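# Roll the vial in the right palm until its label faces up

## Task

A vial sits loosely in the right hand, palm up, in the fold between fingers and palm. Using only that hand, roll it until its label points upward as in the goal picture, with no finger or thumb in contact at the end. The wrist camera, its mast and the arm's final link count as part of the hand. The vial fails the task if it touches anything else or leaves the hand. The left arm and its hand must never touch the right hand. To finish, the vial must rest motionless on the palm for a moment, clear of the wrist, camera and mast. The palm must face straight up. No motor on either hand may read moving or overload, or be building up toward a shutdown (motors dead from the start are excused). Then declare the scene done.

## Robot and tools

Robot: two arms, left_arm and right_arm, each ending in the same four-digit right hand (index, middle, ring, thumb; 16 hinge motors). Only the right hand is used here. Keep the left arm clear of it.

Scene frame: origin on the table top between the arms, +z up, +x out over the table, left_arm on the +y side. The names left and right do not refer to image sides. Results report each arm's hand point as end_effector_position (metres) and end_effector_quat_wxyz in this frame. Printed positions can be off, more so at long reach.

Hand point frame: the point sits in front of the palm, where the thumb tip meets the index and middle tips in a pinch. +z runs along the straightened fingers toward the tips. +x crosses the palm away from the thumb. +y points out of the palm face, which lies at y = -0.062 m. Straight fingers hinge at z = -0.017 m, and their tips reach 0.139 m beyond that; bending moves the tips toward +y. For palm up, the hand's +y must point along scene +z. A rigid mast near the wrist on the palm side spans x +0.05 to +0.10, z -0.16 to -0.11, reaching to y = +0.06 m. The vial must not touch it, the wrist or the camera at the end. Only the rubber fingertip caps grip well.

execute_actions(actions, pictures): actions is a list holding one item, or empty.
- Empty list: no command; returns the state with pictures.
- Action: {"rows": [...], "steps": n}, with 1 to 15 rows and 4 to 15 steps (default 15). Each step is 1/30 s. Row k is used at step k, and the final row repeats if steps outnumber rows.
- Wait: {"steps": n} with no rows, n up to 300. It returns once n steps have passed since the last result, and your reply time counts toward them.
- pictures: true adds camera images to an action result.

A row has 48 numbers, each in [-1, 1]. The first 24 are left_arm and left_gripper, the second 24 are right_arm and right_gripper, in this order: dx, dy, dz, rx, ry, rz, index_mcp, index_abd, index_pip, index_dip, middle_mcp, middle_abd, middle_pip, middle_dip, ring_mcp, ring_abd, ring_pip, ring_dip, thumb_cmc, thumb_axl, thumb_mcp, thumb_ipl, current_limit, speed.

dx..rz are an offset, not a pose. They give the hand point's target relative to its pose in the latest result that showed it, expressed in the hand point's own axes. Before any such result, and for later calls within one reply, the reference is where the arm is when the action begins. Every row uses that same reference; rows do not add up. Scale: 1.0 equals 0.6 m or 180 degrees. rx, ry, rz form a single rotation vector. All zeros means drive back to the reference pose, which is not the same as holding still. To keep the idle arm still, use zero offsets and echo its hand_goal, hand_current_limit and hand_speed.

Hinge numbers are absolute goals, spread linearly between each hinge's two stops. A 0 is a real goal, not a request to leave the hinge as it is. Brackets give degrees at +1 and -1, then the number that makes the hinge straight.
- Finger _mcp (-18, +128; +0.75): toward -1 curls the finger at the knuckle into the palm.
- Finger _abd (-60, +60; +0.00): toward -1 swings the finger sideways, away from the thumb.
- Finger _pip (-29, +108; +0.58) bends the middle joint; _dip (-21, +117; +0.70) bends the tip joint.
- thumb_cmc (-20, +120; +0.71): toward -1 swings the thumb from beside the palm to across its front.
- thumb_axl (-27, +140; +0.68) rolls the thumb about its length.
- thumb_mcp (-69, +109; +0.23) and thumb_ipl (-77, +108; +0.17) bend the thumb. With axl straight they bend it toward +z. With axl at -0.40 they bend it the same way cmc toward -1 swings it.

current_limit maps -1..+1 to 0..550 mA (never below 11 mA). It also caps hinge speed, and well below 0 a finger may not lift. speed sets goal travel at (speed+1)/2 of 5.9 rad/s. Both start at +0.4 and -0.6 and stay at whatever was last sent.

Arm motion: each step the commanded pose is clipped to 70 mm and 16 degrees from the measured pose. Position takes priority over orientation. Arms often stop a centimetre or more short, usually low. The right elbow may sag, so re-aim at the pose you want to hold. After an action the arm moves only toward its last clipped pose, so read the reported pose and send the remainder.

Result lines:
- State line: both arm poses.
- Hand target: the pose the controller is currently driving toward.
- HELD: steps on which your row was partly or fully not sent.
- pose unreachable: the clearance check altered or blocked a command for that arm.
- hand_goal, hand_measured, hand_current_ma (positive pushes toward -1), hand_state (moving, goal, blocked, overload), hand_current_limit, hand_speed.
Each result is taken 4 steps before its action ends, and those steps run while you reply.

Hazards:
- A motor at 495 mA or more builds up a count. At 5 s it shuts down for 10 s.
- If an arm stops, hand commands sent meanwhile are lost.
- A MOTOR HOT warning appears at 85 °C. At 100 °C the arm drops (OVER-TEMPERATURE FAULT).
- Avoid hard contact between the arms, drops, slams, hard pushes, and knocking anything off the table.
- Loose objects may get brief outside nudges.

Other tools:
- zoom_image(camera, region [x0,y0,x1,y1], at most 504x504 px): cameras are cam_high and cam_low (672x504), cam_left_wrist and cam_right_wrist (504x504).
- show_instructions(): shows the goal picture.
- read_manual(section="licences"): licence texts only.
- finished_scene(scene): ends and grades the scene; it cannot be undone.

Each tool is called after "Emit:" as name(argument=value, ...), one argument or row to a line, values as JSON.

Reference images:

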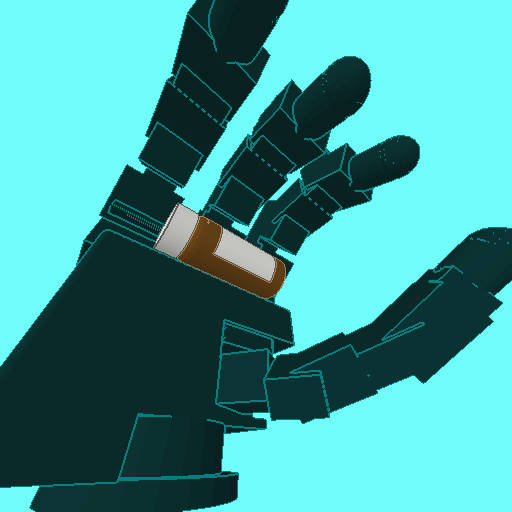

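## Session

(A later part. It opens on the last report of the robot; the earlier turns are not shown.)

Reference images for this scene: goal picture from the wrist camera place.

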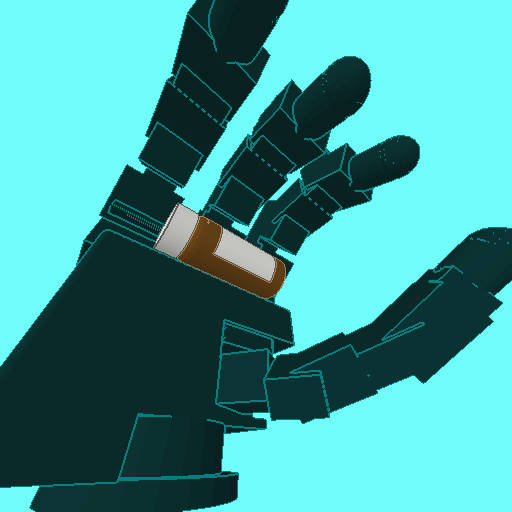

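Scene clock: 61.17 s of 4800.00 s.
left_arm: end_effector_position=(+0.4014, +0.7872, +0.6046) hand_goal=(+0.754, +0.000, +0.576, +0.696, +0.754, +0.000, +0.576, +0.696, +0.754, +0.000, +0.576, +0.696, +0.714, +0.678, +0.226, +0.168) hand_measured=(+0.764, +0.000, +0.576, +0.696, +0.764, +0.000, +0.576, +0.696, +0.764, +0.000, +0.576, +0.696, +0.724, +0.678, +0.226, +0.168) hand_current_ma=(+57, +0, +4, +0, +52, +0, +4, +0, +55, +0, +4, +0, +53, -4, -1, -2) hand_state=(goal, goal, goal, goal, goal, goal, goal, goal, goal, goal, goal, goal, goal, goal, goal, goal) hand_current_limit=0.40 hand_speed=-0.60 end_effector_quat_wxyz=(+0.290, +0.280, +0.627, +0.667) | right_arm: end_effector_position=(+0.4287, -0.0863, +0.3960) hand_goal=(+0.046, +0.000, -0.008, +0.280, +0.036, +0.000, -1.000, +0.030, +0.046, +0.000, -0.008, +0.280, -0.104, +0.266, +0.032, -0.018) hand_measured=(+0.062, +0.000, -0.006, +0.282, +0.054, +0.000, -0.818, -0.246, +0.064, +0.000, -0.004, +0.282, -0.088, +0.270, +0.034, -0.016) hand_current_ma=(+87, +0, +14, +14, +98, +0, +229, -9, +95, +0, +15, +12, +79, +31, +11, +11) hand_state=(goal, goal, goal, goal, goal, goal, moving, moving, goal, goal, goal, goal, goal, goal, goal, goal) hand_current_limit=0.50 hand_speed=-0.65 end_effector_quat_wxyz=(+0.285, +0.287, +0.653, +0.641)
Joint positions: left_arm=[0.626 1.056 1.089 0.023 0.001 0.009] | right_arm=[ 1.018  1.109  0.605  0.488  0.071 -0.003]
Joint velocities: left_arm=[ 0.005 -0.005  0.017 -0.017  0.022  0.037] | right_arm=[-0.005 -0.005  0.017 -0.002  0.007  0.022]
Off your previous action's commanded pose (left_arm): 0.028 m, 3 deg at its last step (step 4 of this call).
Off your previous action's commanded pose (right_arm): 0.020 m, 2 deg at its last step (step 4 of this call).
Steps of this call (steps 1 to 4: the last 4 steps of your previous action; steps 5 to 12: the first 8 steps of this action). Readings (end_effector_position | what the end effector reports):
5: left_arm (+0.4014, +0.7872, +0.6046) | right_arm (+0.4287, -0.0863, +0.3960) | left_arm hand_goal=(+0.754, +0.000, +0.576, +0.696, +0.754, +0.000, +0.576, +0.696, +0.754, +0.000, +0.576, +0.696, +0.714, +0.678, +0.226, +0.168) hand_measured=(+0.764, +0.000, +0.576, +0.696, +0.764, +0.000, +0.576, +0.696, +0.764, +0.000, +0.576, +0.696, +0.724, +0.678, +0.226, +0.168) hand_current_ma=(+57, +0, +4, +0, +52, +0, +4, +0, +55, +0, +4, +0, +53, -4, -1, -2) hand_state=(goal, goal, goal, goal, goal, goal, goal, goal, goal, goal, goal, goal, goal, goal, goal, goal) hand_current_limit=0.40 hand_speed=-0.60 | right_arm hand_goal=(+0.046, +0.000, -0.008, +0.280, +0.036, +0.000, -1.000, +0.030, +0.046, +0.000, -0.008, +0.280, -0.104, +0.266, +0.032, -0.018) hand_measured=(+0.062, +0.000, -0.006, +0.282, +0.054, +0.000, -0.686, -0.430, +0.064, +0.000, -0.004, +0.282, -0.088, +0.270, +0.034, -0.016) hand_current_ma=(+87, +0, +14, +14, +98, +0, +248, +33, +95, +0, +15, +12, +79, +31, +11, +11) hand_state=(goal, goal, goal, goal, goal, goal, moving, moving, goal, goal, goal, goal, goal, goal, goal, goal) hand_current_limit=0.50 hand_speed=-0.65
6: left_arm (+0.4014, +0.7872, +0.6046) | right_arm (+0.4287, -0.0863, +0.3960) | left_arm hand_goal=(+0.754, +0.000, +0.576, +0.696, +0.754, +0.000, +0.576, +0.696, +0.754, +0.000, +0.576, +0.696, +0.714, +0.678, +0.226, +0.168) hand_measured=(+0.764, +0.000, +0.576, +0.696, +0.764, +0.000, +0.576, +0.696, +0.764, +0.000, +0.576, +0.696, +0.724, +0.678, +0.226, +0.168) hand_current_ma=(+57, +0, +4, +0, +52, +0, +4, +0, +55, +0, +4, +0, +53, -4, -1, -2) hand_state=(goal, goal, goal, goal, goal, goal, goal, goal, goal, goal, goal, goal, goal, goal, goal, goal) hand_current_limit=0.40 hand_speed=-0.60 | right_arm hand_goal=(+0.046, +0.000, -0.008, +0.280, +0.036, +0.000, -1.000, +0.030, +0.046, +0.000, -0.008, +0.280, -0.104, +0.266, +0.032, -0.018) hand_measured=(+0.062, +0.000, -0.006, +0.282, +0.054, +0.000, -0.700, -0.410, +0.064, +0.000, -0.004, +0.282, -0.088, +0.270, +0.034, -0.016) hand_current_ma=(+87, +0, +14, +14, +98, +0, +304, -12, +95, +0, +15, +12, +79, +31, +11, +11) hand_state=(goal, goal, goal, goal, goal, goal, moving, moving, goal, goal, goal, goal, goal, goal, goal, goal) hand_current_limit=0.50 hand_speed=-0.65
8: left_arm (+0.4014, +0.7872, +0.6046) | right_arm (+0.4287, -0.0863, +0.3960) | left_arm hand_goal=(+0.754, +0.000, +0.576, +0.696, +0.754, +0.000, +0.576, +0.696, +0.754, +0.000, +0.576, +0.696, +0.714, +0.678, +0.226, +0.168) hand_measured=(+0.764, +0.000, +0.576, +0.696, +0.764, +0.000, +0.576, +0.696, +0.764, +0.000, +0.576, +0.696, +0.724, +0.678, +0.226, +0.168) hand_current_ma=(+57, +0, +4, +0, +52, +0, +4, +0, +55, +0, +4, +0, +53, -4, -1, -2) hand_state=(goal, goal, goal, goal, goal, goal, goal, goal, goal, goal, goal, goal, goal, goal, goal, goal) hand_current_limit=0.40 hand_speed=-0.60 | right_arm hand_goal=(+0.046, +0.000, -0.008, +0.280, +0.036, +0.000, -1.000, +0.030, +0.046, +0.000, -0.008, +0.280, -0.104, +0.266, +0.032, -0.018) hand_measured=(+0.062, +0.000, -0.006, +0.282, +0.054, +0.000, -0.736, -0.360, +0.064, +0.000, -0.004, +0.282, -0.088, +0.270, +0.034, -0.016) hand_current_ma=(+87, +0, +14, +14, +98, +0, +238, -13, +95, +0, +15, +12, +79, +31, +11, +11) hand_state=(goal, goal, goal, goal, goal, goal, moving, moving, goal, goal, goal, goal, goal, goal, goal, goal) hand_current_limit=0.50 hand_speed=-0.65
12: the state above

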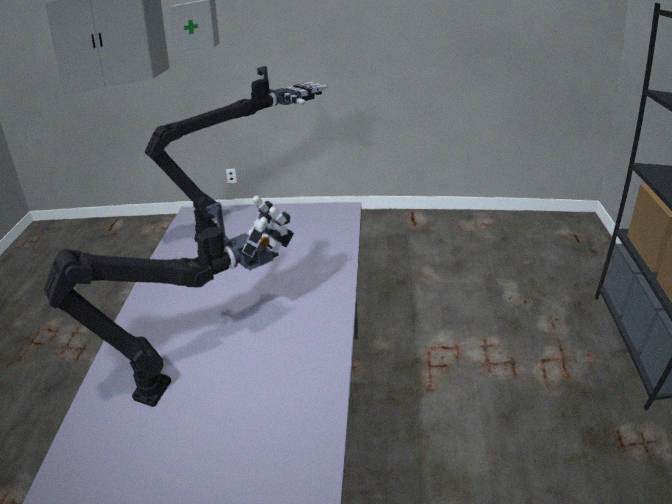

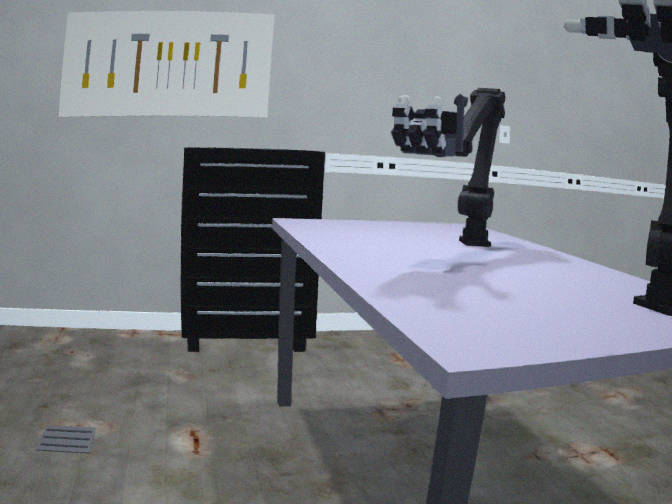

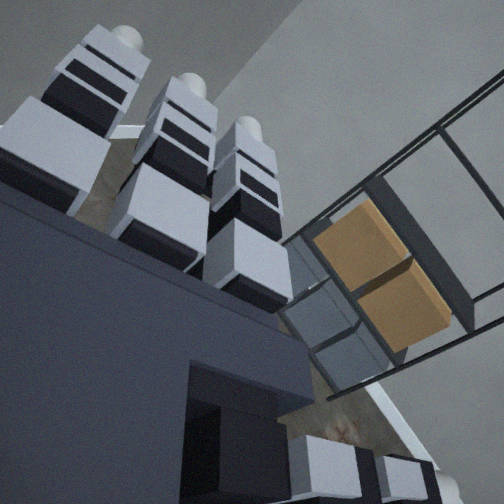

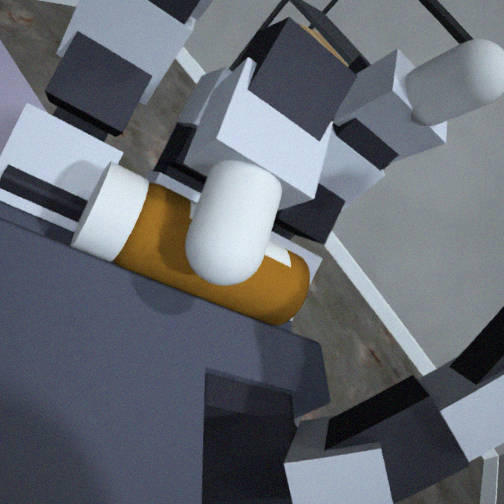

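Emit:
execute_actions(
  actions=[
    {"steps": 11},
  ],
  pictures=true,
)

Emit:
zoom_image(
  camera="cam_right_wrist",
  region=[40, 130, 360, 370],
)

Scene clock: 61.53 s of 4800.00 s.
left_arm: end_effector_position=(+0.4014, +0.7872, +0.6046) hand_goal=(+0.754, +0.000, +0.576, +0.696, +0.754, +0.000, +0.576, +0.696, +0.754, +0.000, +0.576, +0.696, +0.714, +0.678, +0.226, +0.168) hand_measured=(+0.764, +0.000, +0.576, +0.696, +0.764, +0.000, +0.576, +0.696, +0.764, +0.000, +0.576, +0.696, +0.724, +0.678, +0.226, +0.168) hand_current_ma=(+57, +0, +4, +0, +52, +0, +4, +0, +55, +0, +4, +0, +53, -4, -1, -2) hand_state=(goal, goal, goal, goal, goal, goal, goal, goal, goal, goal, goal, goal, goal, goal, goal, goal) hand_current_limit=0.40 hand_speed=-0.60 end_effector_quat_wxyz=(+0.290, +0.280, +0.627, +0.667) | right_arm: end_effector_position=(+0.4287, -0.0863, +0.3960) hand_goal=(+0.046, +0.000, -0.008, +0.280, +0.036, +0.000, -1.000, +0.030, +0.046, +0.000, -0.008, +0.280, -0.104, +0.266, +0.032, -0.018) hand_measured=(+0.062, +0.000, -0.006, +0.282, +0.054, +0.000, -0.986, +0.026, +0.064, +0.000, -0.004, +0.282, -0.088, +0.270, +0.034, -0.016) hand_current_ma=(+87, +0, +14, +14, +96, +0, +60, +3, +95, +0, +15, +12, +79, +31, +11, +11) hand_state=(goal, goal, goal, goal, goal, goal, moving, moving, goal, goal, goal, goal, goal, goal, goal, goal) hand_current_limit=0.50 hand_speed=-0.65 end_effector_quat_wxyz=(+0.285, +0.287, +0.653, +0.641)
Joint positions: left_arm=[0.626 1.056 1.089 0.023 0.001 0.009] | right_arm=[ 1.018  1.109  0.605  0.488  0.071 -0.003]
Joint velocities: left_arm=[-0.005 -0.015 -0.002 -0.017 -0.066 -0.037] | right_arm=[-0.005 -0.024  0.007 -0.012  0.037  0.037]
Hand target (left_arm): +0.395, +0.782, +0.631; +0.296, +0.272, +0.611, +0.682
Hand target (right_arm): +0.430, -0.086, +0.416; +0.289, +0.282, +0.640, +0.654
Off the commanded pose (left_arm): 0.028 m, 3 deg.
Off the commanded pose (right_arm): 0.020 m, 2 deg.
Kept back: nothing.
Steps of this call (steps 1 to 4: the last 4 steps of your previous action; steps 5 to 11: nothing new was sent). Readings (end_effector_position | what the end effector reports):
1: left_arm (+0.4014, +0.7872, +0.6046) | right_arm (+0.4287, -0.0863, +0.3960) | left_arm hand_goal=(+0.754, +0.000, +0.576, +0.696, +0.754, +0.000, +0.576, +0.696, +0.754, +0.000, +0.576, +0.696, +0.714, +0.678, +0.226, +0.168) hand_measured=(+0.764, +0.000, +0.576, +0.696, +0.764, +0.000, +0.576, +0.696, +0.764, +0.000, +0.576, +0.696, +0.724, +0.678, +0.226, +0.168) hand_current_ma=(+57, +0, +4, +0, +52, +0, +4, +0, +55, +0, +4, +0, +53, -4, -1, -2) hand_state=(goal, goal, goal, goal, goal, goal, goal, goal, goal, goal, goal, goal, goal, goal, goal, goal) hand_current_limit=0.40 hand_speed=-0.60 | right_arm hand_goal=(+0.046, +0.000, -0.008, +0.280, +0.036, +0.000, -1.000, +0.030, +0.046, +0.000, -0.008, +0.280, -0.104, +0.266, +0.032, -0.018) hand_measured=(+0.062, +0.000, -0.006, +0.282, +0.054, +0.000, -0.840, -0.218, +0.064, +0.000, -0.004, +0.282, -0.088, +0.270, +0.034, -0.016) hand_current_ma=(+87, +0, +14, +14, +98, +0, +239, -9, +95, +0, +15, +12, +79, +31, +11, +11) hand_state=(goal, goal, goal, goal, goal, goal, moving, moving, goal, goal, goal, goal, goal, goal, goal, goal) hand_current_limit=0.50 hand_speed=-0.65
2: left_arm (+0.4014, +0.7872, +0.6046) | right_arm (+0.4287, -0.0863, +0.3960) | left_arm hand_goal=(+0.754, +0.000, +0.576, +0.696, +0.754, +0.000, +0.576, +0.696, +0.754, +0.000, +0.576, +0.696, +0.714, +0.678, +0.226, +0.168) hand_measured=(+0.764, +0.000, +0.576, +0.696, +0.764, +0.000, +0.576, +0.696, +0.764, +0.000, +0.576, +0.696, +0.724, +0.678, +0.226, +0.168) hand_current_ma=(+57, +0, +4, +0, +52, +0, +4, +0, +55, +0, +4, +0, +53, -4, -1, -2) hand_state=(goal, goal, goal, goal, goal, goal, goal, goal, goal, goal, goal, goal, goal, goal, goal, goal) hand_current_limit=0.40 hand_speed=-0.60 | right_arm hand_goal=(+0.046, +0.000, -0.008, +0.280, +0.036, +0.000, -1.000, +0.030, +0.046, +0.000, -0.008, +0.280, -0.104, +0.266, +0.032, -0.018) hand_measured=(+0.062, +0.000, -0.006, +0.282, +0.054, +0.000, -0.860, -0.188, +0.064, +0.000, -0.004, +0.282, -0.088, +0.270, +0.034, -0.016) hand_current_ma=(+87, +0, +14, +14, +98, +0, +247, -10, +95, +0, +15, +12, +79, +31, +11, +11) hand_state=(goal, goal, goal, goal, goal, goal, moving, moving, goal, goal, goal, goal, goal, goal, goal, goal) hand_current_limit=0.50 hand_speed=-0.65
4: left_arm (+0.4014, +0.7872, +0.6046) | right_arm (+0.4287, -0.0863, +0.3960) | left_arm hand_goal=(+0.754, +0.000, +0.576, +0.696, +0.754, +0.000, +0.576, +0.696, +0.754, +0.000, +0.576, +0.696, +0.714, +0.678, +0.226, +0.168) hand_measured=(+0.764, +0.000, +0.576, +0.696, +0.764, +0.000, +0.576, +0.696, +0.764, +0.000, +0.576, +0.696, +0.724, +0.678, +0.226, +0.168) hand_current_ma=(+57, +0, +4, +0, +52, +0, +4, +0, +55, +0, +4, +0, +53, -4, -1, -2) hand_state=(goal, goal, goal, goal, goal, goal, goal, goal, goal, goal, goal, goal, goal, goal, goal, goal) hand_current_limit=0.40 hand_speed=-0.60 | right_arm hand_goal=(+0.046, +0.000, -0.008, +0.280, +0.036, +0.000, -1.000, +0.030, +0.046, +0.000, -0.008, +0.280, -0.104, +0.266, +0.032, -0.018) hand_measured=(+0.062, +0.000, -0.006, +0.282, +0.054, +0.000, -0.896, -0.132, +0.064, +0.000, -0.004, +0.282, -0.088, +0.270, +0.034, -0.016) hand_current_ma=(+87, +0, +14, +14, +98, +0, +262, -8, +95, +0, +15, +12, +79, +31, +11, +11) hand_state=(goal, goal, goal, goal, goal, goal, moving, moving, goal, goal, goal, goal, goal, goal, goal, goal) hand_current_limit=0.50 hand_speed=-0.65
8: left_arm (+0.4014, +0.7872, +0.6046) | right_arm (+0.4287, -0.0863, +0.3960) | left_arm hand_goal=(+0.754, +0.000, +0.576, +0.696, +0.754, +0.000, +0.576, +0.696, +0.754, +0.000, +0.576, +0.696, +0.714, +0.678, +0.226, +0.168) hand_measured=(+0.764, +0.000, +0.576, +0.696, +0.764, +0.000, +0.576, +0.696, +0.764, +0.000, +0.576, +0.696, +0.724, +0.678, +0.226, +0.168) hand_current_ma=(+57, +0, +4, +0, +52, +0, +4, +0, +55, +0, +4, +0, +53, -4, -1, -2) hand_state=(goal, goal, goal, goal, goal, goal, goal, goal, goal, goal, goal, goal, goal, goal, goal, goal) hand_current_limit=0.40 hand_speed=-0.60 | right_arm hand_goal=(+0.046, +0.000, -0.008, +0.280, +0.036, +0.000, -1.000, +0.030, +0.046, +0.000, -0.008, +0.280, -0.104, +0.266, +0.032, -0.018) hand_measured=(+0.062, +0.000, -0.006, +0.282, +0.054, +0.000, -0.960, -0.020, +0.064, +0.000, -0.004, +0.282, -0.088, +0.270, +0.034, -0.016) hand_current_ma=(+87, +0, +14, +14, +98, +0, +114, -33, +95, +0, +15, +12, +79, +31, +11, +11) hand_state=(goal, goal, goal, goal, goal, goal, moving, moving, goal, goal, goal, goal, goal, goal, goal, goal) hand_current_limit=0.50 hand_speed=-0.65
11: the state above

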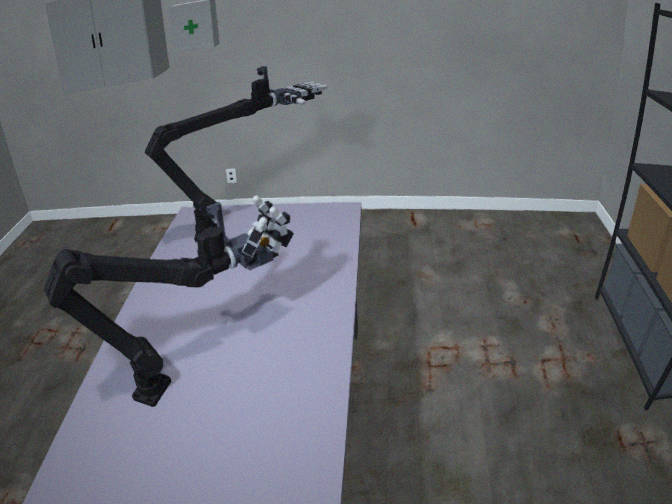

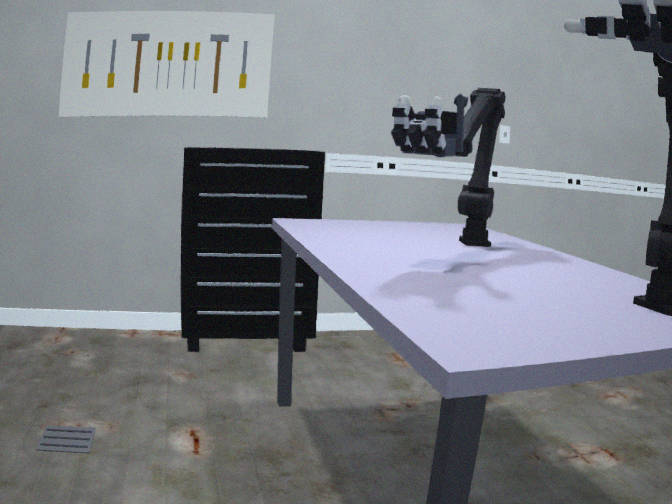

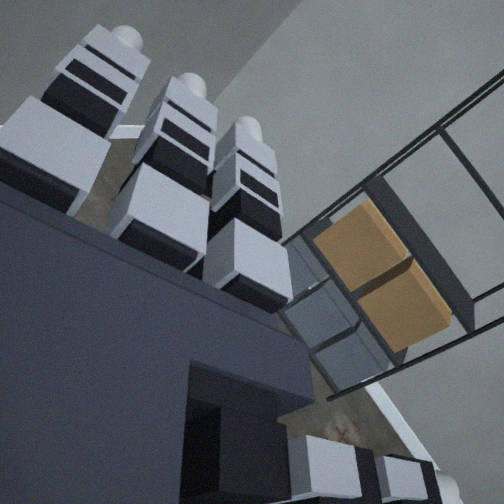

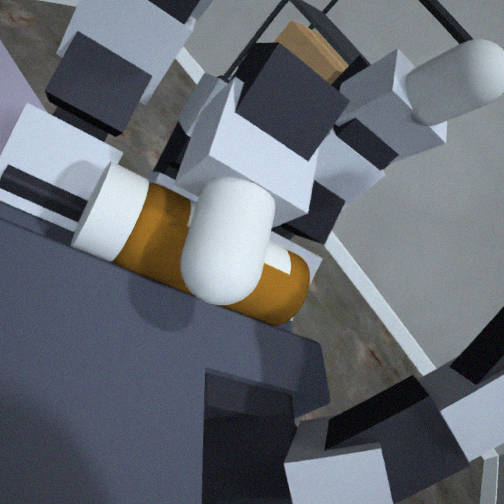

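Region (40, 130, 360, 370) of cam_right_wrist's 504x504 image, scaled by 1.575, with more detail than that image has; it fills the top 378 rows of this view, and the rest is white.

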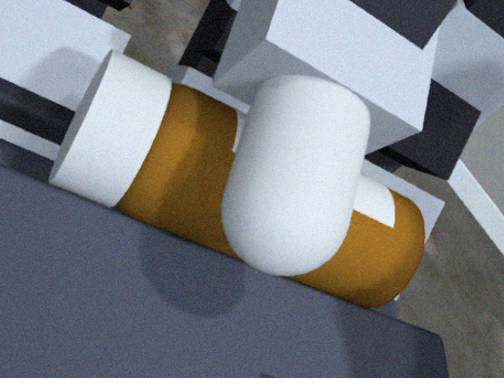

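Emit:
execute_actions(
  actions=[
    {"rows": [[0,0.046,-0.01,-0.016,0,0,0.754,0,0.576,0.696,0.754,0,0.576,0.696,0.754,0,0.576,0.696,0.714,0.678,0.226,0.168,0.4,-0.6, 0,0.0333,0.0025,-0.0123,0.0004,0.001, 0.046,0,-0.008,0.28, 0.035,0,-0.5,0.03, 0.046,0,-0.008,0.28, -0.104,0.266,0.032,-0.018, 0.75,-0.35],[0,0.046,-0.01,-0.016,0,0,0.754,0,0.576,0.696,0.754,0,0.576,0.696,0.754,0,0.576,0.696,0.714,0.678,0.226,0.168,0.4,-0.6, 0,0.0333,0.0025,-0.0123,0.0004,0.001, 0.046,0,-0.008,0.28, 0.035,0,-0.5,-0.6, 0.046,0,-0.008,0.28, -0.104,0.266,0.032,-0.018, 0.75,-0.35]], "steps": 15},
  ],
  pictures=true,
)

Emit:
zoom_image(
  camera="cam_right_wrist",
  region=[40, 130, 360, 370],
)

Scene clock: 63.07 s of 4800.00 s.
left_arm: end_effector_position=(+0.4014, +0.7872, +0.6046) hand_goal=(+0.754, +0.000, +0.576, +0.696, +0.754, +0.000, +0.576, +0.696, +0.754, +0.000, +0.576, +0.696, +0.714, +0.678, +0.226, +0.168) hand_measured=(+0.764, +0.000, +0.576, +0.696, +0.764, +0.000, +0.576, +0.696, +0.764, +0.000, +0.576, +0.696, +0.724, +0.678, +0.226, +0.168) hand_current_ma=(+57, +0, +4, +0, +52, +0, +4, +0, +55, +0, +4, +0, +53, -4, -1, -2) hand_state=(goal, goal, goal, goal, goal, goal, goal, goal, goal, goal, goal, goal, goal, goal, goal, goal) hand_current_limit=0.40 hand_speed=-0.60 end_effector_quat_wxyz=(+0.290, +0.280, +0.627, +0.667) | right_arm: end_effector_position=(+0.4287, -0.0863, +0.3960) hand_goal=(+0.046, +0.000, -0.008, +0.280, +0.036, +0.000, -0.500, -0.600, +0.046, +0.000, -0.008, +0.280, -0.104, +0.266, +0.032, -0.018) hand_measured=(+0.062, +0.000, -0.006, +0.282, +0.048, +0.000, -0.610, -0.328, +0.064, +0.000, -0.004, +0.282, -0.088, +0.270, +0.034, -0.016) hand_current_ma=(+87, +0, +14, +14, +60, +0, -94, +76, +95, +0, +15, +12, +79, +31, +11, +11) hand_state=(goal, goal, goal, goal, goal, goal, moving, moving, goal, goal, goal, goal, goal, goal, goal, goal) hand_current_limit=0.75 hand_speed=-0.35 end_effector_quat_wxyz=(+0.285, +0.287, +0.653, +0.641)
Joint positions: left_arm=[0.626 1.056 1.089 0.023 0.001 0.009] | right_arm=[ 1.018  1.109  0.605  0.488  0.071 -0.003]
Joint velocities: left_arm=[-0.005 -0.005  0.007 -0.002 -0.037  0.037] | right_arm=[-0.005 -0.015 -0.002 -0.002  0.007 -0.066]
Steps of this call (steps 1 to 35: nothing new was sent; steps 36 to 46: the first 11 steps of this action). Readings (end_effector_position | what the end effector reports):
36: left_arm (+0.4014, +0.7872, +0.6046) | right_arm (+0.4287, -0.0863, +0.3960) | left_arm hand_goal=(+0.754, +0.000, +0.576, +0.696, +0.754, +0.000, +0.576, +0.696, +0.754, +0.000, +0.576, +0.696, +0.714, +0.678, +0.226, +0.168) hand_measured=(+0.764, +0.000, +0.576, +0.696, +0.764, +0.000, +0.576, +0.696, +0.764, +0.000, +0.576, +0.696, +0.724, +0.678, +0.226, +0.168) hand_current_ma=(+57, +0, +4, +0, +52, +0, +4, +0, +55, +0, +4, +0, +53, -4, -1, -2) hand_state=(goal, goal, goal, goal, goal, goal, goal, goal, goal, goal, goal, goal, goal, goal, goal, goal) hand_current_limit=0.40 hand_speed=-0.60 | right_arm hand_goal=(+0.046, +0.000, -0.008, +0.280, +0.036, +0.000, -0.500, +0.030, +0.046, +0.000, -0.008, +0.280, -0.104, +0.266, +0.032, -0.018) hand_measured=(+0.062, +0.000, -0.006, +0.282, +0.054, +0.000, -0.986, +0.030, +0.064, +0.000, -0.004, +0.282, -0.088, +0.270, +0.034, -0.016) hand_current_ma=(+87, +0, +14, +14, +96, +0, +66, -4, +95, +0, +15, +12, +79, +31, +11, +11) hand_state=(goal, goal, goal, goal, goal, goal, moving, goal, goal, goal, goal, goal, goal, goal, goal, goal) hand_current_limit=0.75 hand_speed=-0.35
37: left_arm (+0.4014, +0.7872, +0.6046) | right_arm (+0.4287, -0.0863, +0.3960) | left_arm hand_goal=(+0.754, +0.000, +0.576, +0.696, +0.754, +0.000, +0.576, +0.696, +0.754, +0.000, +0.576, +0.696, +0.714, +0.678, +0.226, +0.168) hand_measured=(+0.764, +0.000, +0.576, +0.696, +0.764, +0.000, +0.576, +0.696, +0.764, +0.000, +0.576, +0.696, +0.724, +0.678, +0.226, +0.168) hand_current_ma=(+57, +0, +4, +0, +52, +0, +4, +0, +55, +0, +4, +0, +53, -4, -1, -2) hand_state=(goal, goal, goal, goal, goal, goal, goal, goal, goal, goal, goal, goal, goal, goal, goal, goal) hand_current_limit=0.40 hand_speed=-0.60 | right_arm hand_goal=(+0.046, +0.000, -0.008, +0.280, +0.036, +0.000, -0.500, -0.600, +0.046, +0.000, -0.008, +0.280, -0.104, +0.266, +0.032, -0.018) hand_measured=(+0.062, +0.000, -0.006, +0.282, +0.054, +0.000, -0.984, +0.030, +0.064, +0.000, -0.004, +0.282, -0.088, +0.270, +0.034, -0.016) hand_current_ma=(+87, +0, +14, +14, +85, +0, -115, -4, +95, +0, +15, +12, +79, +31, +11, +11) hand_state=(goal, goal, goal, goal, moving, goal, moving, moving, goal, goal, goal, goal, goal, goal, goal, goal) hand_current_limit=0.75 hand_speed=-0.35
39: left_arm (+0.4014, +0.7872, +0.6046) | right_arm (+0.4287, -0.0863, +0.3960) | left_arm hand_goal=(+0.754, +0.000, +0.576, +0.696, +0.754, +0.000, +0.576, +0.696, +0.754, +0.000, +0.576, +0.696, +0.714, +0.678, +0.226, +0.168) hand_measured=(+0.764, +0.000, +0.576, +0.696, +0.764, +0.000, +0.576, +0.696, +0.764, +0.000, +0.576, +0.696, +0.724, +0.678, +0.226, +0.168) hand_current_ma=(+57, +0, +4, +0, +52, +0, +4, +0, +55, +0, +4, +0, +53, -4, -1, -2) hand_state=(goal, goal, goal, goal, goal, goal, goal, goal, goal, goal, goal, goal, goal, goal, goal, goal) hand_current_limit=0.40 hand_speed=-0.60 | right_arm hand_goal=(+0.046, +0.000, -0.008, +0.280, +0.036, +0.000, -0.500, -0.600, +0.046, +0.000, -0.008, +0.280, -0.104, +0.266, +0.032, -0.018) hand_measured=(+0.062, +0.000, -0.006, +0.282, +0.048, +0.000, -0.920, -0.006, +0.064, +0.000, -0.004, +0.282, -0.088, +0.270, +0.034, -0.016) hand_current_ma=(+87, +0, +14, +14, +57, +0, -84, +95, +95, +0, +15, +12, +79, +31, +11, +11) hand_state=(goal, goal, goal, goal, moving, goal, moving, moving, goal, goal, goal, goal, goal, goal, goal, goal) hand_current_limit=0.75 hand_speed=-0.35
43: left_arm (+0.4014, +0.7872, +0.6046) | right_arm (+0.4287, -0.0863, +0.3960) | left_arm hand_goal=(+0.754, +0.000, +0.576, +0.696, +0.754, +0.000, +0.576, +0.696, +0.754, +0.000, +0.576, +0.696, +0.714, +0.678, +0.226, +0.168) hand_measured=(+0.764, +0.000, +0.576, +0.696, +0.764, +0.000, +0.576, +0.696, +0.764, +0.000, +0.576, +0.696, +0.724, +0.678, +0.226, +0.168) hand_current_ma=(+57, +0, +4, +0, +52, +0, +4, +0, +55, +0, +4, +0, +53, -4, -1, -2) hand_state=(goal, goal, goal, goal, goal, goal, goal, goal, goal, goal, goal, goal, goal, goal, goal, goal) hand_current_limit=0.40 hand_speed=-0.60 | right_arm hand_goal=(+0.046, +0.000, -0.008, +0.280, +0.036, +0.000, -0.500, -0.600, +0.046, +0.000, -0.008, +0.280, -0.104, +0.266, +0.032, -0.018) hand_measured=(+0.062, +0.000, -0.006, +0.282, +0.048, +0.000, -0.744, -0.186, +0.064, +0.000, -0.004, +0.282, -0.088, +0.270, +0.034, -0.016) hand_current_ma=(+87, +0, +14, +14, +60, +0, -89, +79, +95, +0, +15, +12, +79, +31, +11, +11) hand_state=(goal, goal, goal, goal, goal, goal, moving, moving, goal, goal, goal, goal, goal, goal, goal, goal) hand_current_limit=0.75 hand_speed=-0.35
46: the state above

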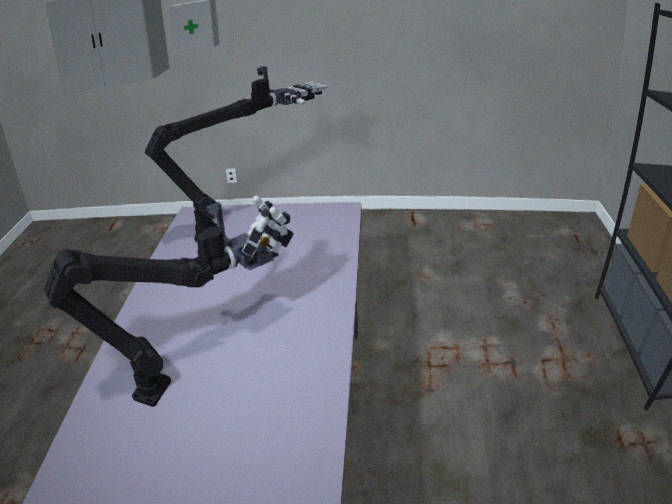

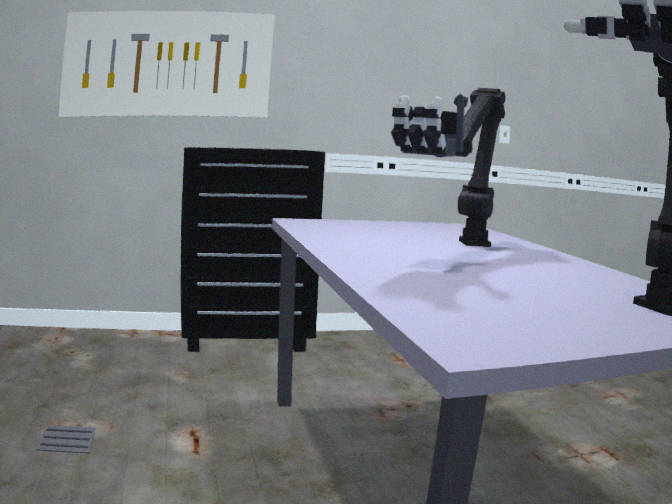

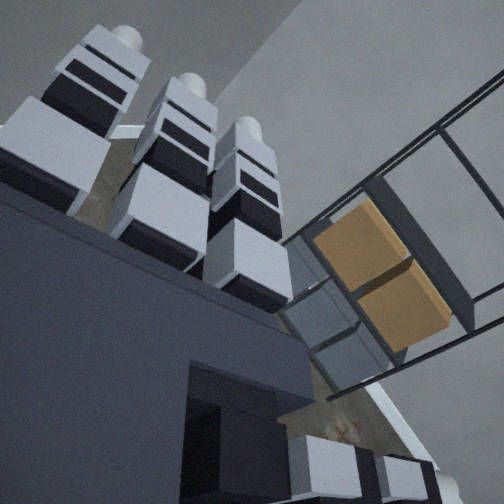

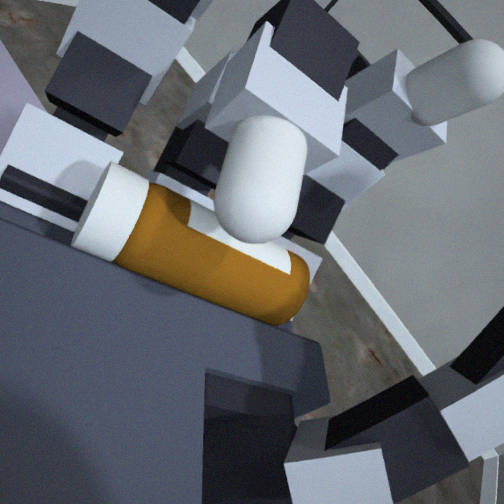

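Region (40, 130, 360, 370) of cam_right_wrist's 504x504 image, scaled by 1.575, with more detail than that image has; it fills the top 378 rows of this view, and the rest is white.

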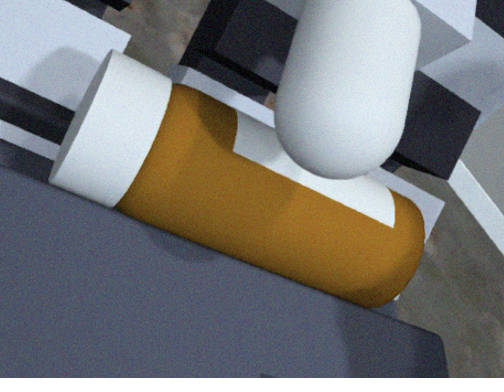

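Emit:
execute_actions(
  actions=[
    {"rows": [[0,0.046,-0.01,-0.016,0,0,0.754,0,0.576,0.696,0.754,0,0.576,0.696,0.754,0,0.576,0.696,0.714,0.678,0.226,0.168,0.4,-0.6, 0,0.0333,0.0025,-0.0123,0.0004,0.001, 0.046,0,-0.008,0.28, 0.035,0,-0.61,-0.6, 0.046,0,-0.008,0.28, -0.104,0.266,0.032,-0.018, 0.5,-0.6],[0,0.046,-0.01,-0.016,0,0,0.754,0,0.576,0.696,0.754,0,0.576,0.696,0.754,0,0.576,0.696,0.714,0.678,0.226,0.168,0.4,-0.6, 0,0.0333,0.0025,-0.0123,0.0004,0.001, 0.046,0,-0.008,0.28, 0.035,0,-0.61,-0.6, 0.046,0,-0.008,0.28, -0.104,0.266,0.032,-0.018, 0.5,-0.6],[0,0.046,-0.01,-0.016,0,0,0.754,0,0.576,0.696,0.754,0,0.576,0.696,0.754,0,0.576,0.696,0.714,0.678,0.226,0.168,0.4,-0.6, 0,0.0333,0.0025,-0.0123,0.0004,0.001, 0.046,0,-0.008,0.28, 0.035,0,-0.61,-0.6, 0.046,0,-0.008,0.28, -0.104,0.266,0.032,-0.018, 0.5,-0.6],[0,0.046,-0.01,-0.016,0,0,0.754,0,0.576,0.696,0.754,0,0.576,0.696,0.754,0,0.576,0.696,0.714,0.678,0.226,0.168,0.4,-0.6, 0,0.0333,0.0025,-0.0123,0.0004,0.001, 0.046,0,-0.008,0.28, 0.035,0,-0.61,-0.6, 0.046,0,-0.008,0.28, -0.104,0.266,0.032,-0.018, 0.5,-0.6],[0,0.046,-0.01,-0.016,0,0,0.754,0,0.576,0.696,0.754,0,0.576,0.696,0.754,0,0.576,0.696,0.714,0.678,0.226,0.168,0.4,-0.6, 0,0.0333,0.0025,-0.0123,0.0004,0.001, 0.046,0,-0.008,0.28, 0.035,0,-0.74,-0.425, 0.046,0,-0.008,0.28, -0.104,0.266,0.032,-0.018, 0.5,-0.65]], "steps": 9},
  ],
)

Emit:
execute_actions(
  actions=[
    {"steps": 10},
  ],
  pictures=true,
)

Emit:
zoom_image(
  camera="cam_right_wrist",
  region=[40, 130, 360, 370],
)

Scene clock: 64.53 s of 4800.00 s.
left_arm: end_effector_position=(+0.4014, +0.7872, +0.6046) hand_goal=(+0.754, +0.000, +0.576, +0.696, +0.754, +0.000, +0.576, +0.696, +0.754, +0.000, +0.576, +0.696, +0.714, +0.678, +0.226, +0.168) hand_measured=(+0.764, +0.000, +0.576, +0.696, +0.764, +0.000, +0.576, +0.696, +0.764, +0.000, +0.576, +0.696, +0.724, +0.678, +0.226, +0.168) hand_current_ma=(+57, +0, +4, +0, +52, +0, +4, +0, +55, +0, +4, +0, +53, -4, -1, -2) hand_state=(goal, goal, goal, goal, goal, goal, goal, goal, goal, goal, goal, goal, goal, goal, goal, goal) hand_current_limit=0.40 hand_speed=-0.60 end_effector_quat_wxyz=(+0.290, +0.280, +0.627, +0.667) | right_arm: end_effector_position=(+0.4287, -0.0863, +0.3960) hand_goal=(+0.046, +0.000, -0.008, +0.280, +0.036, +0.000, -0.740, -0.424, +0.046, +0.000, -0.008, +0.280, -0.104, +0.266, +0.032, -0.018) hand_measured=(+0.062, +0.000, -0.006, +0.282, +0.048, +0.000, -0.572, -0.596, +0.064, +0.000, -0.004, +0.282, -0.088, +0.270, +0.034, -0.016) hand_current_ma=(+87, +0, +14, +14, +68, +0, +206, +61, +95, +0, +15, +12, +79, +31, +11, +11) hand_state=(goal, goal, goal, goal, moving, goal, moving, moving, goal, goal, goal, goal, goal, goal, goal, goal) hand_current_limit=0.50 hand_speed=-0.65 end_effector_quat_wxyz=(+0.285, +0.287, +0.653, +0.641)
Joint positions: left_arm=[0.626 1.056 1.089 0.023 0.001 0.009] | right_arm=[ 1.018  1.109  0.605  0.488  0.071 -0.003]
Joint velocities: left_arm=[-0.005 -0.005 -0.007  0.002  0.007 -0.022] | right_arm=[-0.005 -0.005 -0.002  0.022 -0.007 -0.007]
Off your previous action's commanded pose (left_arm): 0.028 m, 3 deg at its last step (step 4 of this call).
Off your previous action's commanded pose (right_arm): 0.020 m, 2 deg at its last step (step 4 of this call).
Steps of this call (steps 1 to 4: the last 4 steps of your previous action; steps 5 to 39: nothing new was sent; steps 40 to 44: the first 5 steps of this action). Readings (end_effector_position | what the end effector reports):
40: left_arm (+0.4014, +0.7872, +0.6046) | right_arm (+0.4287, -0.0863, +0.3960) | left_arm hand_goal=(+0.754, +0.000, +0.576, +0.696, +0.754, +0.000, +0.576, +0.696, +0.754, +0.000, +0.576, +0.696, +0.714, +0.678, +0.226, +0.168) hand_measured=(+0.764, +0.000, +0.576, +0.696, +0.764, +0.000, +0.576, +0.696, +0.764, +0.000, +0.576, +0.696, +0.724, +0.678, +0.226, +0.168) hand_current_ma=(+57, +0, +4, +0, +52, +0, +4, +0, +55, +0, +4, +0, +53, -4, -1, -2) hand_state=(goal, goal, goal, goal, goal, goal, goal, goal, goal, goal, goal, goal, goal, goal, goal, goal) hand_current_limit=0.40 hand_speed=-0.60 | right_arm hand_goal=(+0.046, +0.000, -0.008, +0.280, +0.036, +0.000, -0.610, -0.600, +0.046, +0.000, -0.008, +0.280, -0.104, +0.266, +0.032, -0.018) hand_measured=(+0.062, +0.000, -0.006, +0.282, +0.048, +0.000, -0.506, -0.598, +0.064, +0.000, -0.004, +0.282, -0.088, +0.270, +0.034, -0.016) hand_current_ma=(+87, +0, +14, +14, +60, +0, -32, +12, +95, +0, +15, +12, +79, +31, +11, +11) hand_state=(goal, goal, goal, goal, goal, goal, moving, goal, goal, goal, goal, goal, goal, goal, goal, goal) hand_current_limit=0.50 hand_speed=-0.60
41: left_arm (+0.4014, +0.7872, +0.6046) | right_arm (+0.4287, -0.0863, +0.3960) | left_arm hand_goal=(+0.754, +0.000, +0.576, +0.696, +0.754, +0.000, +0.576, +0.696, +0.754, +0.000, +0.576, +0.696, +0.714, +0.678, +0.226, +0.168) hand_measured=(+0.764, +0.000, +0.576, +0.696, +0.764, +0.000, +0.576, +0.696, +0.764, +0.000, +0.576, +0.696, +0.724, +0.678, +0.226, +0.168) hand_current_ma=(+57, +0, +4, +0, +52, +0, +4, +0, +55, +0, +4, +0, +53, -4, -1, -2) hand_state=(goal, goal, goal, goal, goal, goal, goal, goal, goal, goal, goal, goal, goal, goal, goal, goal) hand_current_limit=0.40 hand_speed=-0.60 | right_arm hand_goal=(+0.046, +0.000, -0.008, +0.280, +0.036, +0.000, -0.610, -0.600, +0.046, +0.000, -0.008, +0.280, -0.104, +0.266, +0.032, -0.018) hand_measured=(+0.062, +0.000, -0.006, +0.282, +0.048, +0.000, -0.508, -0.598, +0.064, +0.000, -0.004, +0.282, -0.088, +0.270, +0.034, -0.016) hand_current_ma=(+87, +0, +14, +14, +60, +0, +71, +12, +95, +0, +15, +12, +79, +31, +11, +11) hand_state=(goal, goal, goal, goal, goal, goal, moving, goal, goal, goal, goal, goal, goal, goal, goal, goal) hand_current_limit=0.50 hand_speed=-0.60
43: left_arm (+0.4014, +0.7872, +0.6046) | right_arm (+0.4287, -0.0863, +0.3960) | left_arm hand_goal=(+0.754, +0.000, +0.576, +0.696, +0.754, +0.000, +0.576, +0.696, +0.754, +0.000, +0.576, +0.696, +0.714, +0.678, +0.226, +0.168) hand_measured=(+0.764, +0.000, +0.576, +0.696, +0.764, +0.000, +0.576, +0.696, +0.764, +0.000, +0.576, +0.696, +0.724, +0.678, +0.226, +0.168) hand_current_ma=(+57, +0, +4, +0, +52, +0, +4, +0, +55, +0, +4, +0, +53, -4, -1, -2) hand_state=(goal, goal, goal, goal, goal, goal, goal, goal, goal, goal, goal, goal, goal, goal, goal, goal) hand_current_limit=0.40 hand_speed=-0.60 | right_arm hand_goal=(+0.046, +0.000, -0.008, +0.280, +0.036, +0.000, -0.610, -0.600, +0.046, +0.000, -0.008, +0.280, -0.104, +0.266, +0.032, -0.018) hand_measured=(+0.062, +0.000, -0.006, +0.282, +0.048, +0.000, -0.554, -0.598, +0.064, +0.000, -0.004, +0.282, -0.088, +0.270, +0.034, -0.016) hand_current_ma=(+87, +0, +14, +14, +60, +0, +50, +12, +95, +0, +15, +12, +79, +31, +11, +11) hand_state=(goal, goal, goal, goal, goal, goal, moving, goal, goal, goal, goal, goal, goal, goal, goal, goal) hand_current_limit=0.50 hand_speed=-0.60
44: the state above

Scene clock: 64.87 s of 4800.00 s.
left_arm: end_effector_position=(+0.4014, +0.7872, +0.6046) hand_goal=(+0.754, +0.000, +0.576, +0.696, +0.754, +0.000, +0.576, +0.696, +0.754, +0.000, +0.576, +0.696, +0.714, +0.678, +0.226, +0.168) hand_measured=(+0.764, +0.000, +0.576, +0.696, +0.764, +0.000, +0.576, +0.696, +0.764, +0.000, +0.576, +0.696, +0.724, +0.678, +0.226, +0.168) hand_current_ma=(+57, +0, +4, +0, +52, +0, +4, +0, +55, +0, +4, +0, +53, -4, -1, -2) hand_state=(goal, goal, goal, goal, goal, goal, goal, goal, goal, goal, goal, goal, goal, goal, goal, goal) hand_current_limit=0.40 hand_speed=-0.60 end_effector_quat_wxyz=(+0.290, +0.280, +0.627, +0.667) | right_arm: end_effector_position=(+0.4287, -0.0863, +0.3960) hand_goal=(+0.046, +0.000, -0.008, +0.280, +0.036, +0.000, -0.740, -0.424, +0.046, +0.000, -0.008, +0.280, -0.104, +0.266, +0.032, -0.018) hand_measured=(+0.062, +0.000, -0.006, +0.282, +0.054, +0.000, -0.694, -0.418, +0.064, +0.000, -0.004, +0.282, -0.088, +0.270, +0.034, -0.016) hand_current_ma=(+87, +0, +14, +14, +93, +0, +236, +39, +95, +0, +15, +12, +79, +31, +11, +11) hand_state=(goal, goal, goal, goal, goal, goal, moving, moving, goal, goal, goal, goal, goal, goal, goal, goal) hand_current_limit=0.50 hand_speed=-0.65 end_effector_quat_wxyz=(+0.285, +0.287, +0.653, +0.641)
Joint positions: left_arm=[0.626 1.056 1.089 0.023 0.001 0.009] | right_arm=[ 1.018  1.109  0.605  0.488  0.071 -0.003]
Joint velocities: left_arm=[-0.005  0.005  0.002  0.002 -0.037 -0.051] | right_arm=[-0.015 -0.015  0.002  0.017 -0.022  0.022]
Hand target (left_arm): +0.395, +0.782, +0.631; +0.296, +0.272, +0.611, +0.682
Hand target (right_arm): +0.430, -0.086, +0.416; +0.289, +0.282, +0.640, +0.654
Off the commanded pose (left_arm): 0.028 m, 3 deg.
Off the commanded pose (right_arm): 0.020 m, 2 deg.
Kept back: nothing.
Steps of this call (steps 1 to 4: the last 4 steps of your previous action; steps 5 to 10: nothing new was sent). Readings (end_effector_position | what the end effector reports):
1: left_arm (+0.4014, +0.7872, +0.6046) | right_arm (+0.4287, -0.0863, +0.3960) | left_arm hand_goal=(+0.754, +0.000, +0.576, +0.696, +0.754, +0.000, +0.576, +0.696, +0.754, +0.000, +0.576, +0.696, +0.714, +0.678, +0.226, +0.168) hand_measured=(+0.764, +0.000, +0.576, +0.696, +0.764, +0.000, +0.576, +0.696, +0.764, +0.000, +0.576, +0.696, +0.724, +0.678, +0.226, +0.168) hand_current_ma=(+57, +0, +4, +0, +52, +0, +4, +0, +55, +0, +4, +0, +53, -4, -1, -2) hand_state=(goal, goal, goal, goal, goal, goal, goal, goal, goal, goal, goal, goal, goal, goal, goal, goal) hand_current_limit=0.40 hand_speed=-0.60 | right_arm hand_goal=(+0.046, +0.000, -0.008, +0.280, +0.036, +0.000, -0.740, -0.424, +0.046, +0.000, -0.008, +0.280, -0.104, +0.266, +0.032, -0.018) hand_measured=(+0.062, +0.000, -0.006, +0.282, +0.048, +0.000, -0.574, -0.590, +0.064, +0.000, -0.004, +0.282, -0.088, +0.270, +0.034, -0.016) hand_current_ma=(+87, +0, +14, +14, +80, +0, +289, -33, +95, +0, +15, +12, +79, +31, +11, +11) hand_state=(goal, goal, goal, goal, moving, goal, moving, moving, goal, goal, goal, goal, goal, goal, goal, goal) hand_current_limit=0.50 hand_speed=-0.65
2: left_arm (+0.4014, +0.7872, +0.6046) | right_arm (+0.4287, -0.0863, +0.3960) | left_arm hand_goal=(+0.754, +0.000, +0.576, +0.696, +0.754, +0.000, +0.576, +0.696, +0.754, +0.000, +0.576, +0.696, +0.714, +0.678, +0.226, +0.168) hand_measured=(+0.764, +0.000, +0.576, +0.696, +0.764, +0.000, +0.576, +0.696, +0.764, +0.000, +0.576, +0.696, +0.724, +0.678, +0.226, +0.168) hand_current_ma=(+57, +0, +4, +0, +52, +0, +4, +0, +55, +0, +4, +0, +53, -4, -1, -2) hand_state=(goal, goal, goal, goal, goal, goal, goal, goal, goal, goal, goal, goal, goal, goal, goal, goal) hand_current_limit=0.40 hand_speed=-0.60 | right_arm hand_goal=(+0.046, +0.000, -0.008, +0.280, +0.036, +0.000, -0.740, -0.424, +0.046, +0.000, -0.008, +0.280, -0.104, +0.266, +0.032, -0.018) hand_measured=(+0.062, +0.000, -0.006, +0.282, +0.052, +0.000, -0.586, -0.574, +0.064, +0.000, -0.004, +0.282, -0.088, +0.270, +0.034, -0.016) hand_current_ma=(+87, +0, +14, +14, +104, +0, +284, -26, +95, +0, +15, +12, +79, +31, +11, +11) hand_state=(goal, goal, goal, goal, moving, goal, moving, moving, goal, goal, goal, goal, goal, goal, goal, goal) hand_current_limit=0.50 hand_speed=-0.65
4: left_arm (+0.4014, +0.7872, +0.6046) | right_arm (+0.4287, -0.0863, +0.3960) | left_arm hand_goal=(+0.754, +0.000, +0.576, +0.696, +0.754, +0.000, +0.576, +0.696, +0.754, +0.000, +0.576, +0.696, +0.714, +0.678, +0.226, +0.168) hand_measured=(+0.764, +0.000, +0.576, +0.696, +0.764, +0.000, +0.576, +0.696, +0.764, +0.000, +0.576, +0.696, +0.724, +0.678, +0.226, +0.168) hand_current_ma=(+57, +0, +4, +0, +52, +0, +4, +0, +55, +0, +4, +0, +53, -4, -1, -2) hand_state=(goal, goal, goal, goal, goal, goal, goal, goal, goal, goal, goal, goal, goal, goal, goal, goal) hand_current_limit=0.40 hand_speed=-0.60 | right_arm hand_goal=(+0.046, +0.000, -0.008, +0.280, +0.036, +0.000, -0.740, -0.424, +0.046, +0.000, -0.008, +0.280, -0.104, +0.266, +0.032, -0.018) hand_measured=(+0.062, +0.000, -0.006, +0.282, +0.054, +0.000, -0.620, -0.522, +0.064, +0.000, -0.004, +0.282, -0.088, +0.270, +0.034, -0.016) hand_current_ma=(+87, +0, +14, +14, +93, +0, +246, -17, +95, +0, +15, +12, +79, +31, +11, +11) hand_state=(goal, goal, goal, goal, goal, goal, moving, moving, goal, goal, goal, goal, goal, goal, goal, goal) hand_current_limit=0.50 hand_speed=-0.65
8: left_arm (+0.4014, +0.7872, +0.6046) | right_arm (+0.4287, -0.0863, +0.3960) | left_arm hand_goal=(+0.754, +0.000, +0.576, +0.696, +0.754, +0.000, +0.576, +0.696, +0.754, +0.000, +0.576, +0.696, +0.714, +0.678, +0.226, +0.168) hand_measured=(+0.764, +0.000, +0.576, +0.696, +0.764, +0.000, +0.576, +0.696, +0.764, +0.000, +0.576, +0.696, +0.724, +0.678, +0.226, +0.168) hand_current_ma=(+57, +0, +4, +0, +52, +0, +4, +0, +55, +0, +4, +0, +53, -4, -1, -2) hand_state=(goal, goal, goal, goal, goal, goal, goal, goal, goal, goal, goal, goal, goal, goal, goal, goal) hand_current_limit=0.40 hand_speed=-0.60 | right_arm hand_goal=(+0.046, +0.000, -0.008, +0.280, +0.036, +0.000, -0.740, -0.424, +0.046, +0.000, -0.008, +0.280, -0.104, +0.266, +0.032, -0.018) hand_measured=(+0.062, +0.000, -0.006, +0.282, +0.054, +0.000, -0.688, -0.424, +0.064, +0.000, -0.004, +0.282, -0.088, +0.270, +0.034, -0.016) hand_current_ma=(+87, +0, +14, +14, +93, +0, +231, +54, +95, +0, +15, +12, +79, +31, +11, +11) hand_state=(goal, goal, goal, goal, goal, goal, moving, moving, goal, goal, goal, goal, goal, goal, goal, goal) hand_current_limit=0.50 hand_speed=-0.65
10: the state above

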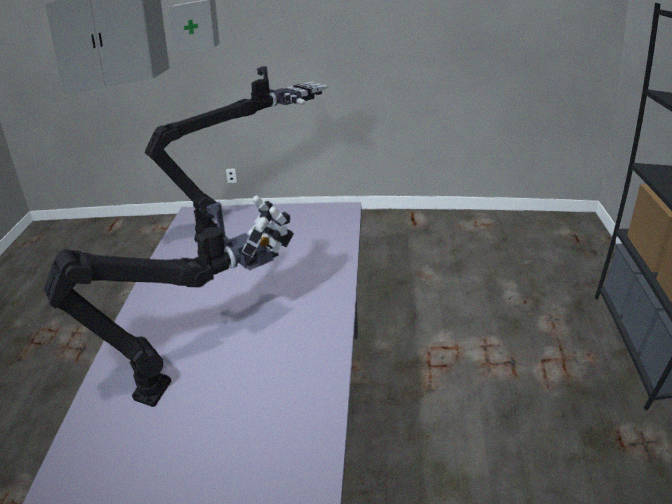

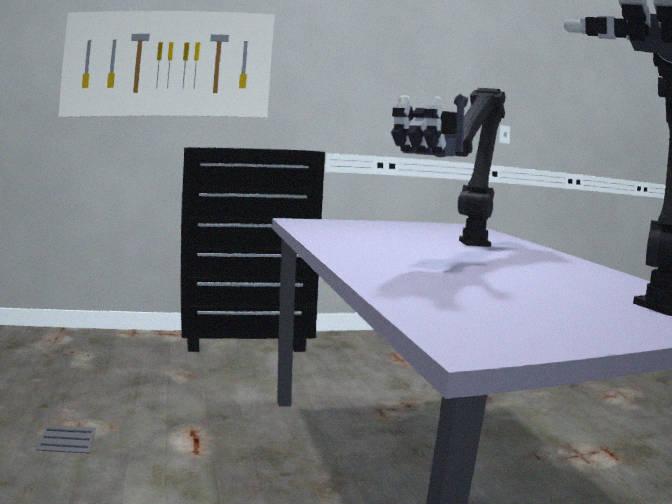

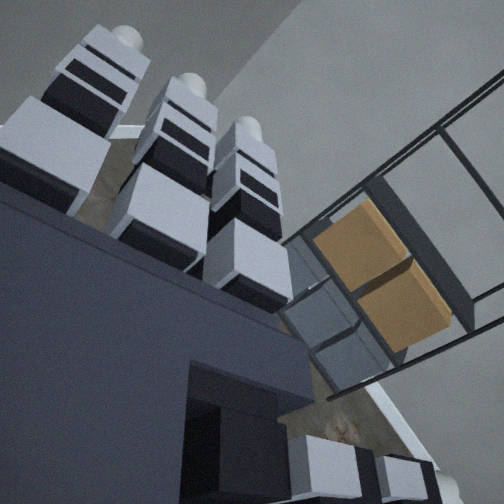

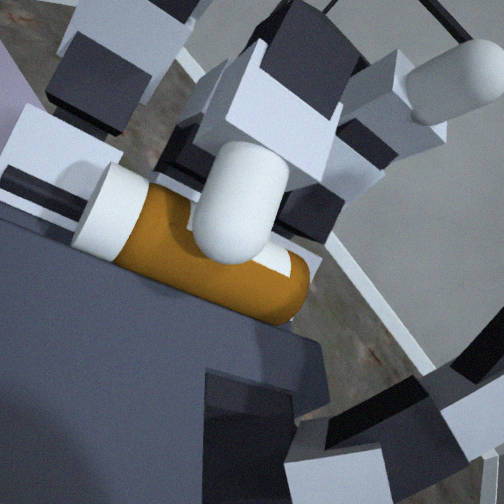

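Region (40, 130, 360, 370) of cam_right_wrist's 504x504 image, scaled by 1.575, with more detail than that image has; it fills the top 378 rows of this view, and the rest is white.

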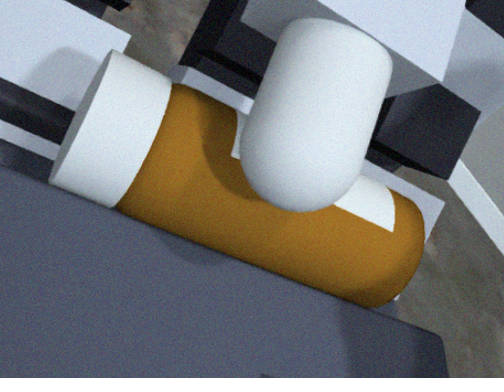

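Emit:
zoom_image(
  camera="cam_right_wrist",
  region=[230, 210, 350, 340],
)

Region (230, 210, 350, 340) of cam_right_wrist's 504x504 image, scaled by 3.877, with more detail than that image has; it fills the left 465 columns of this view, and the rest is white.

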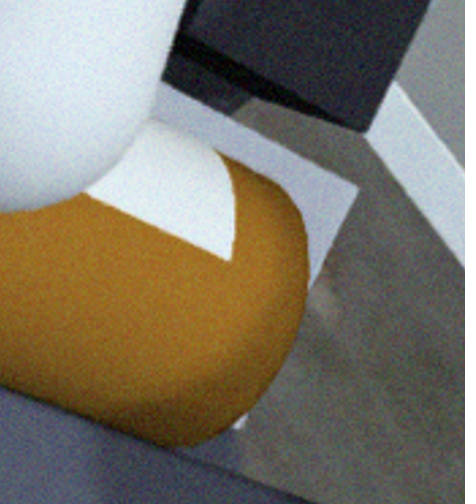

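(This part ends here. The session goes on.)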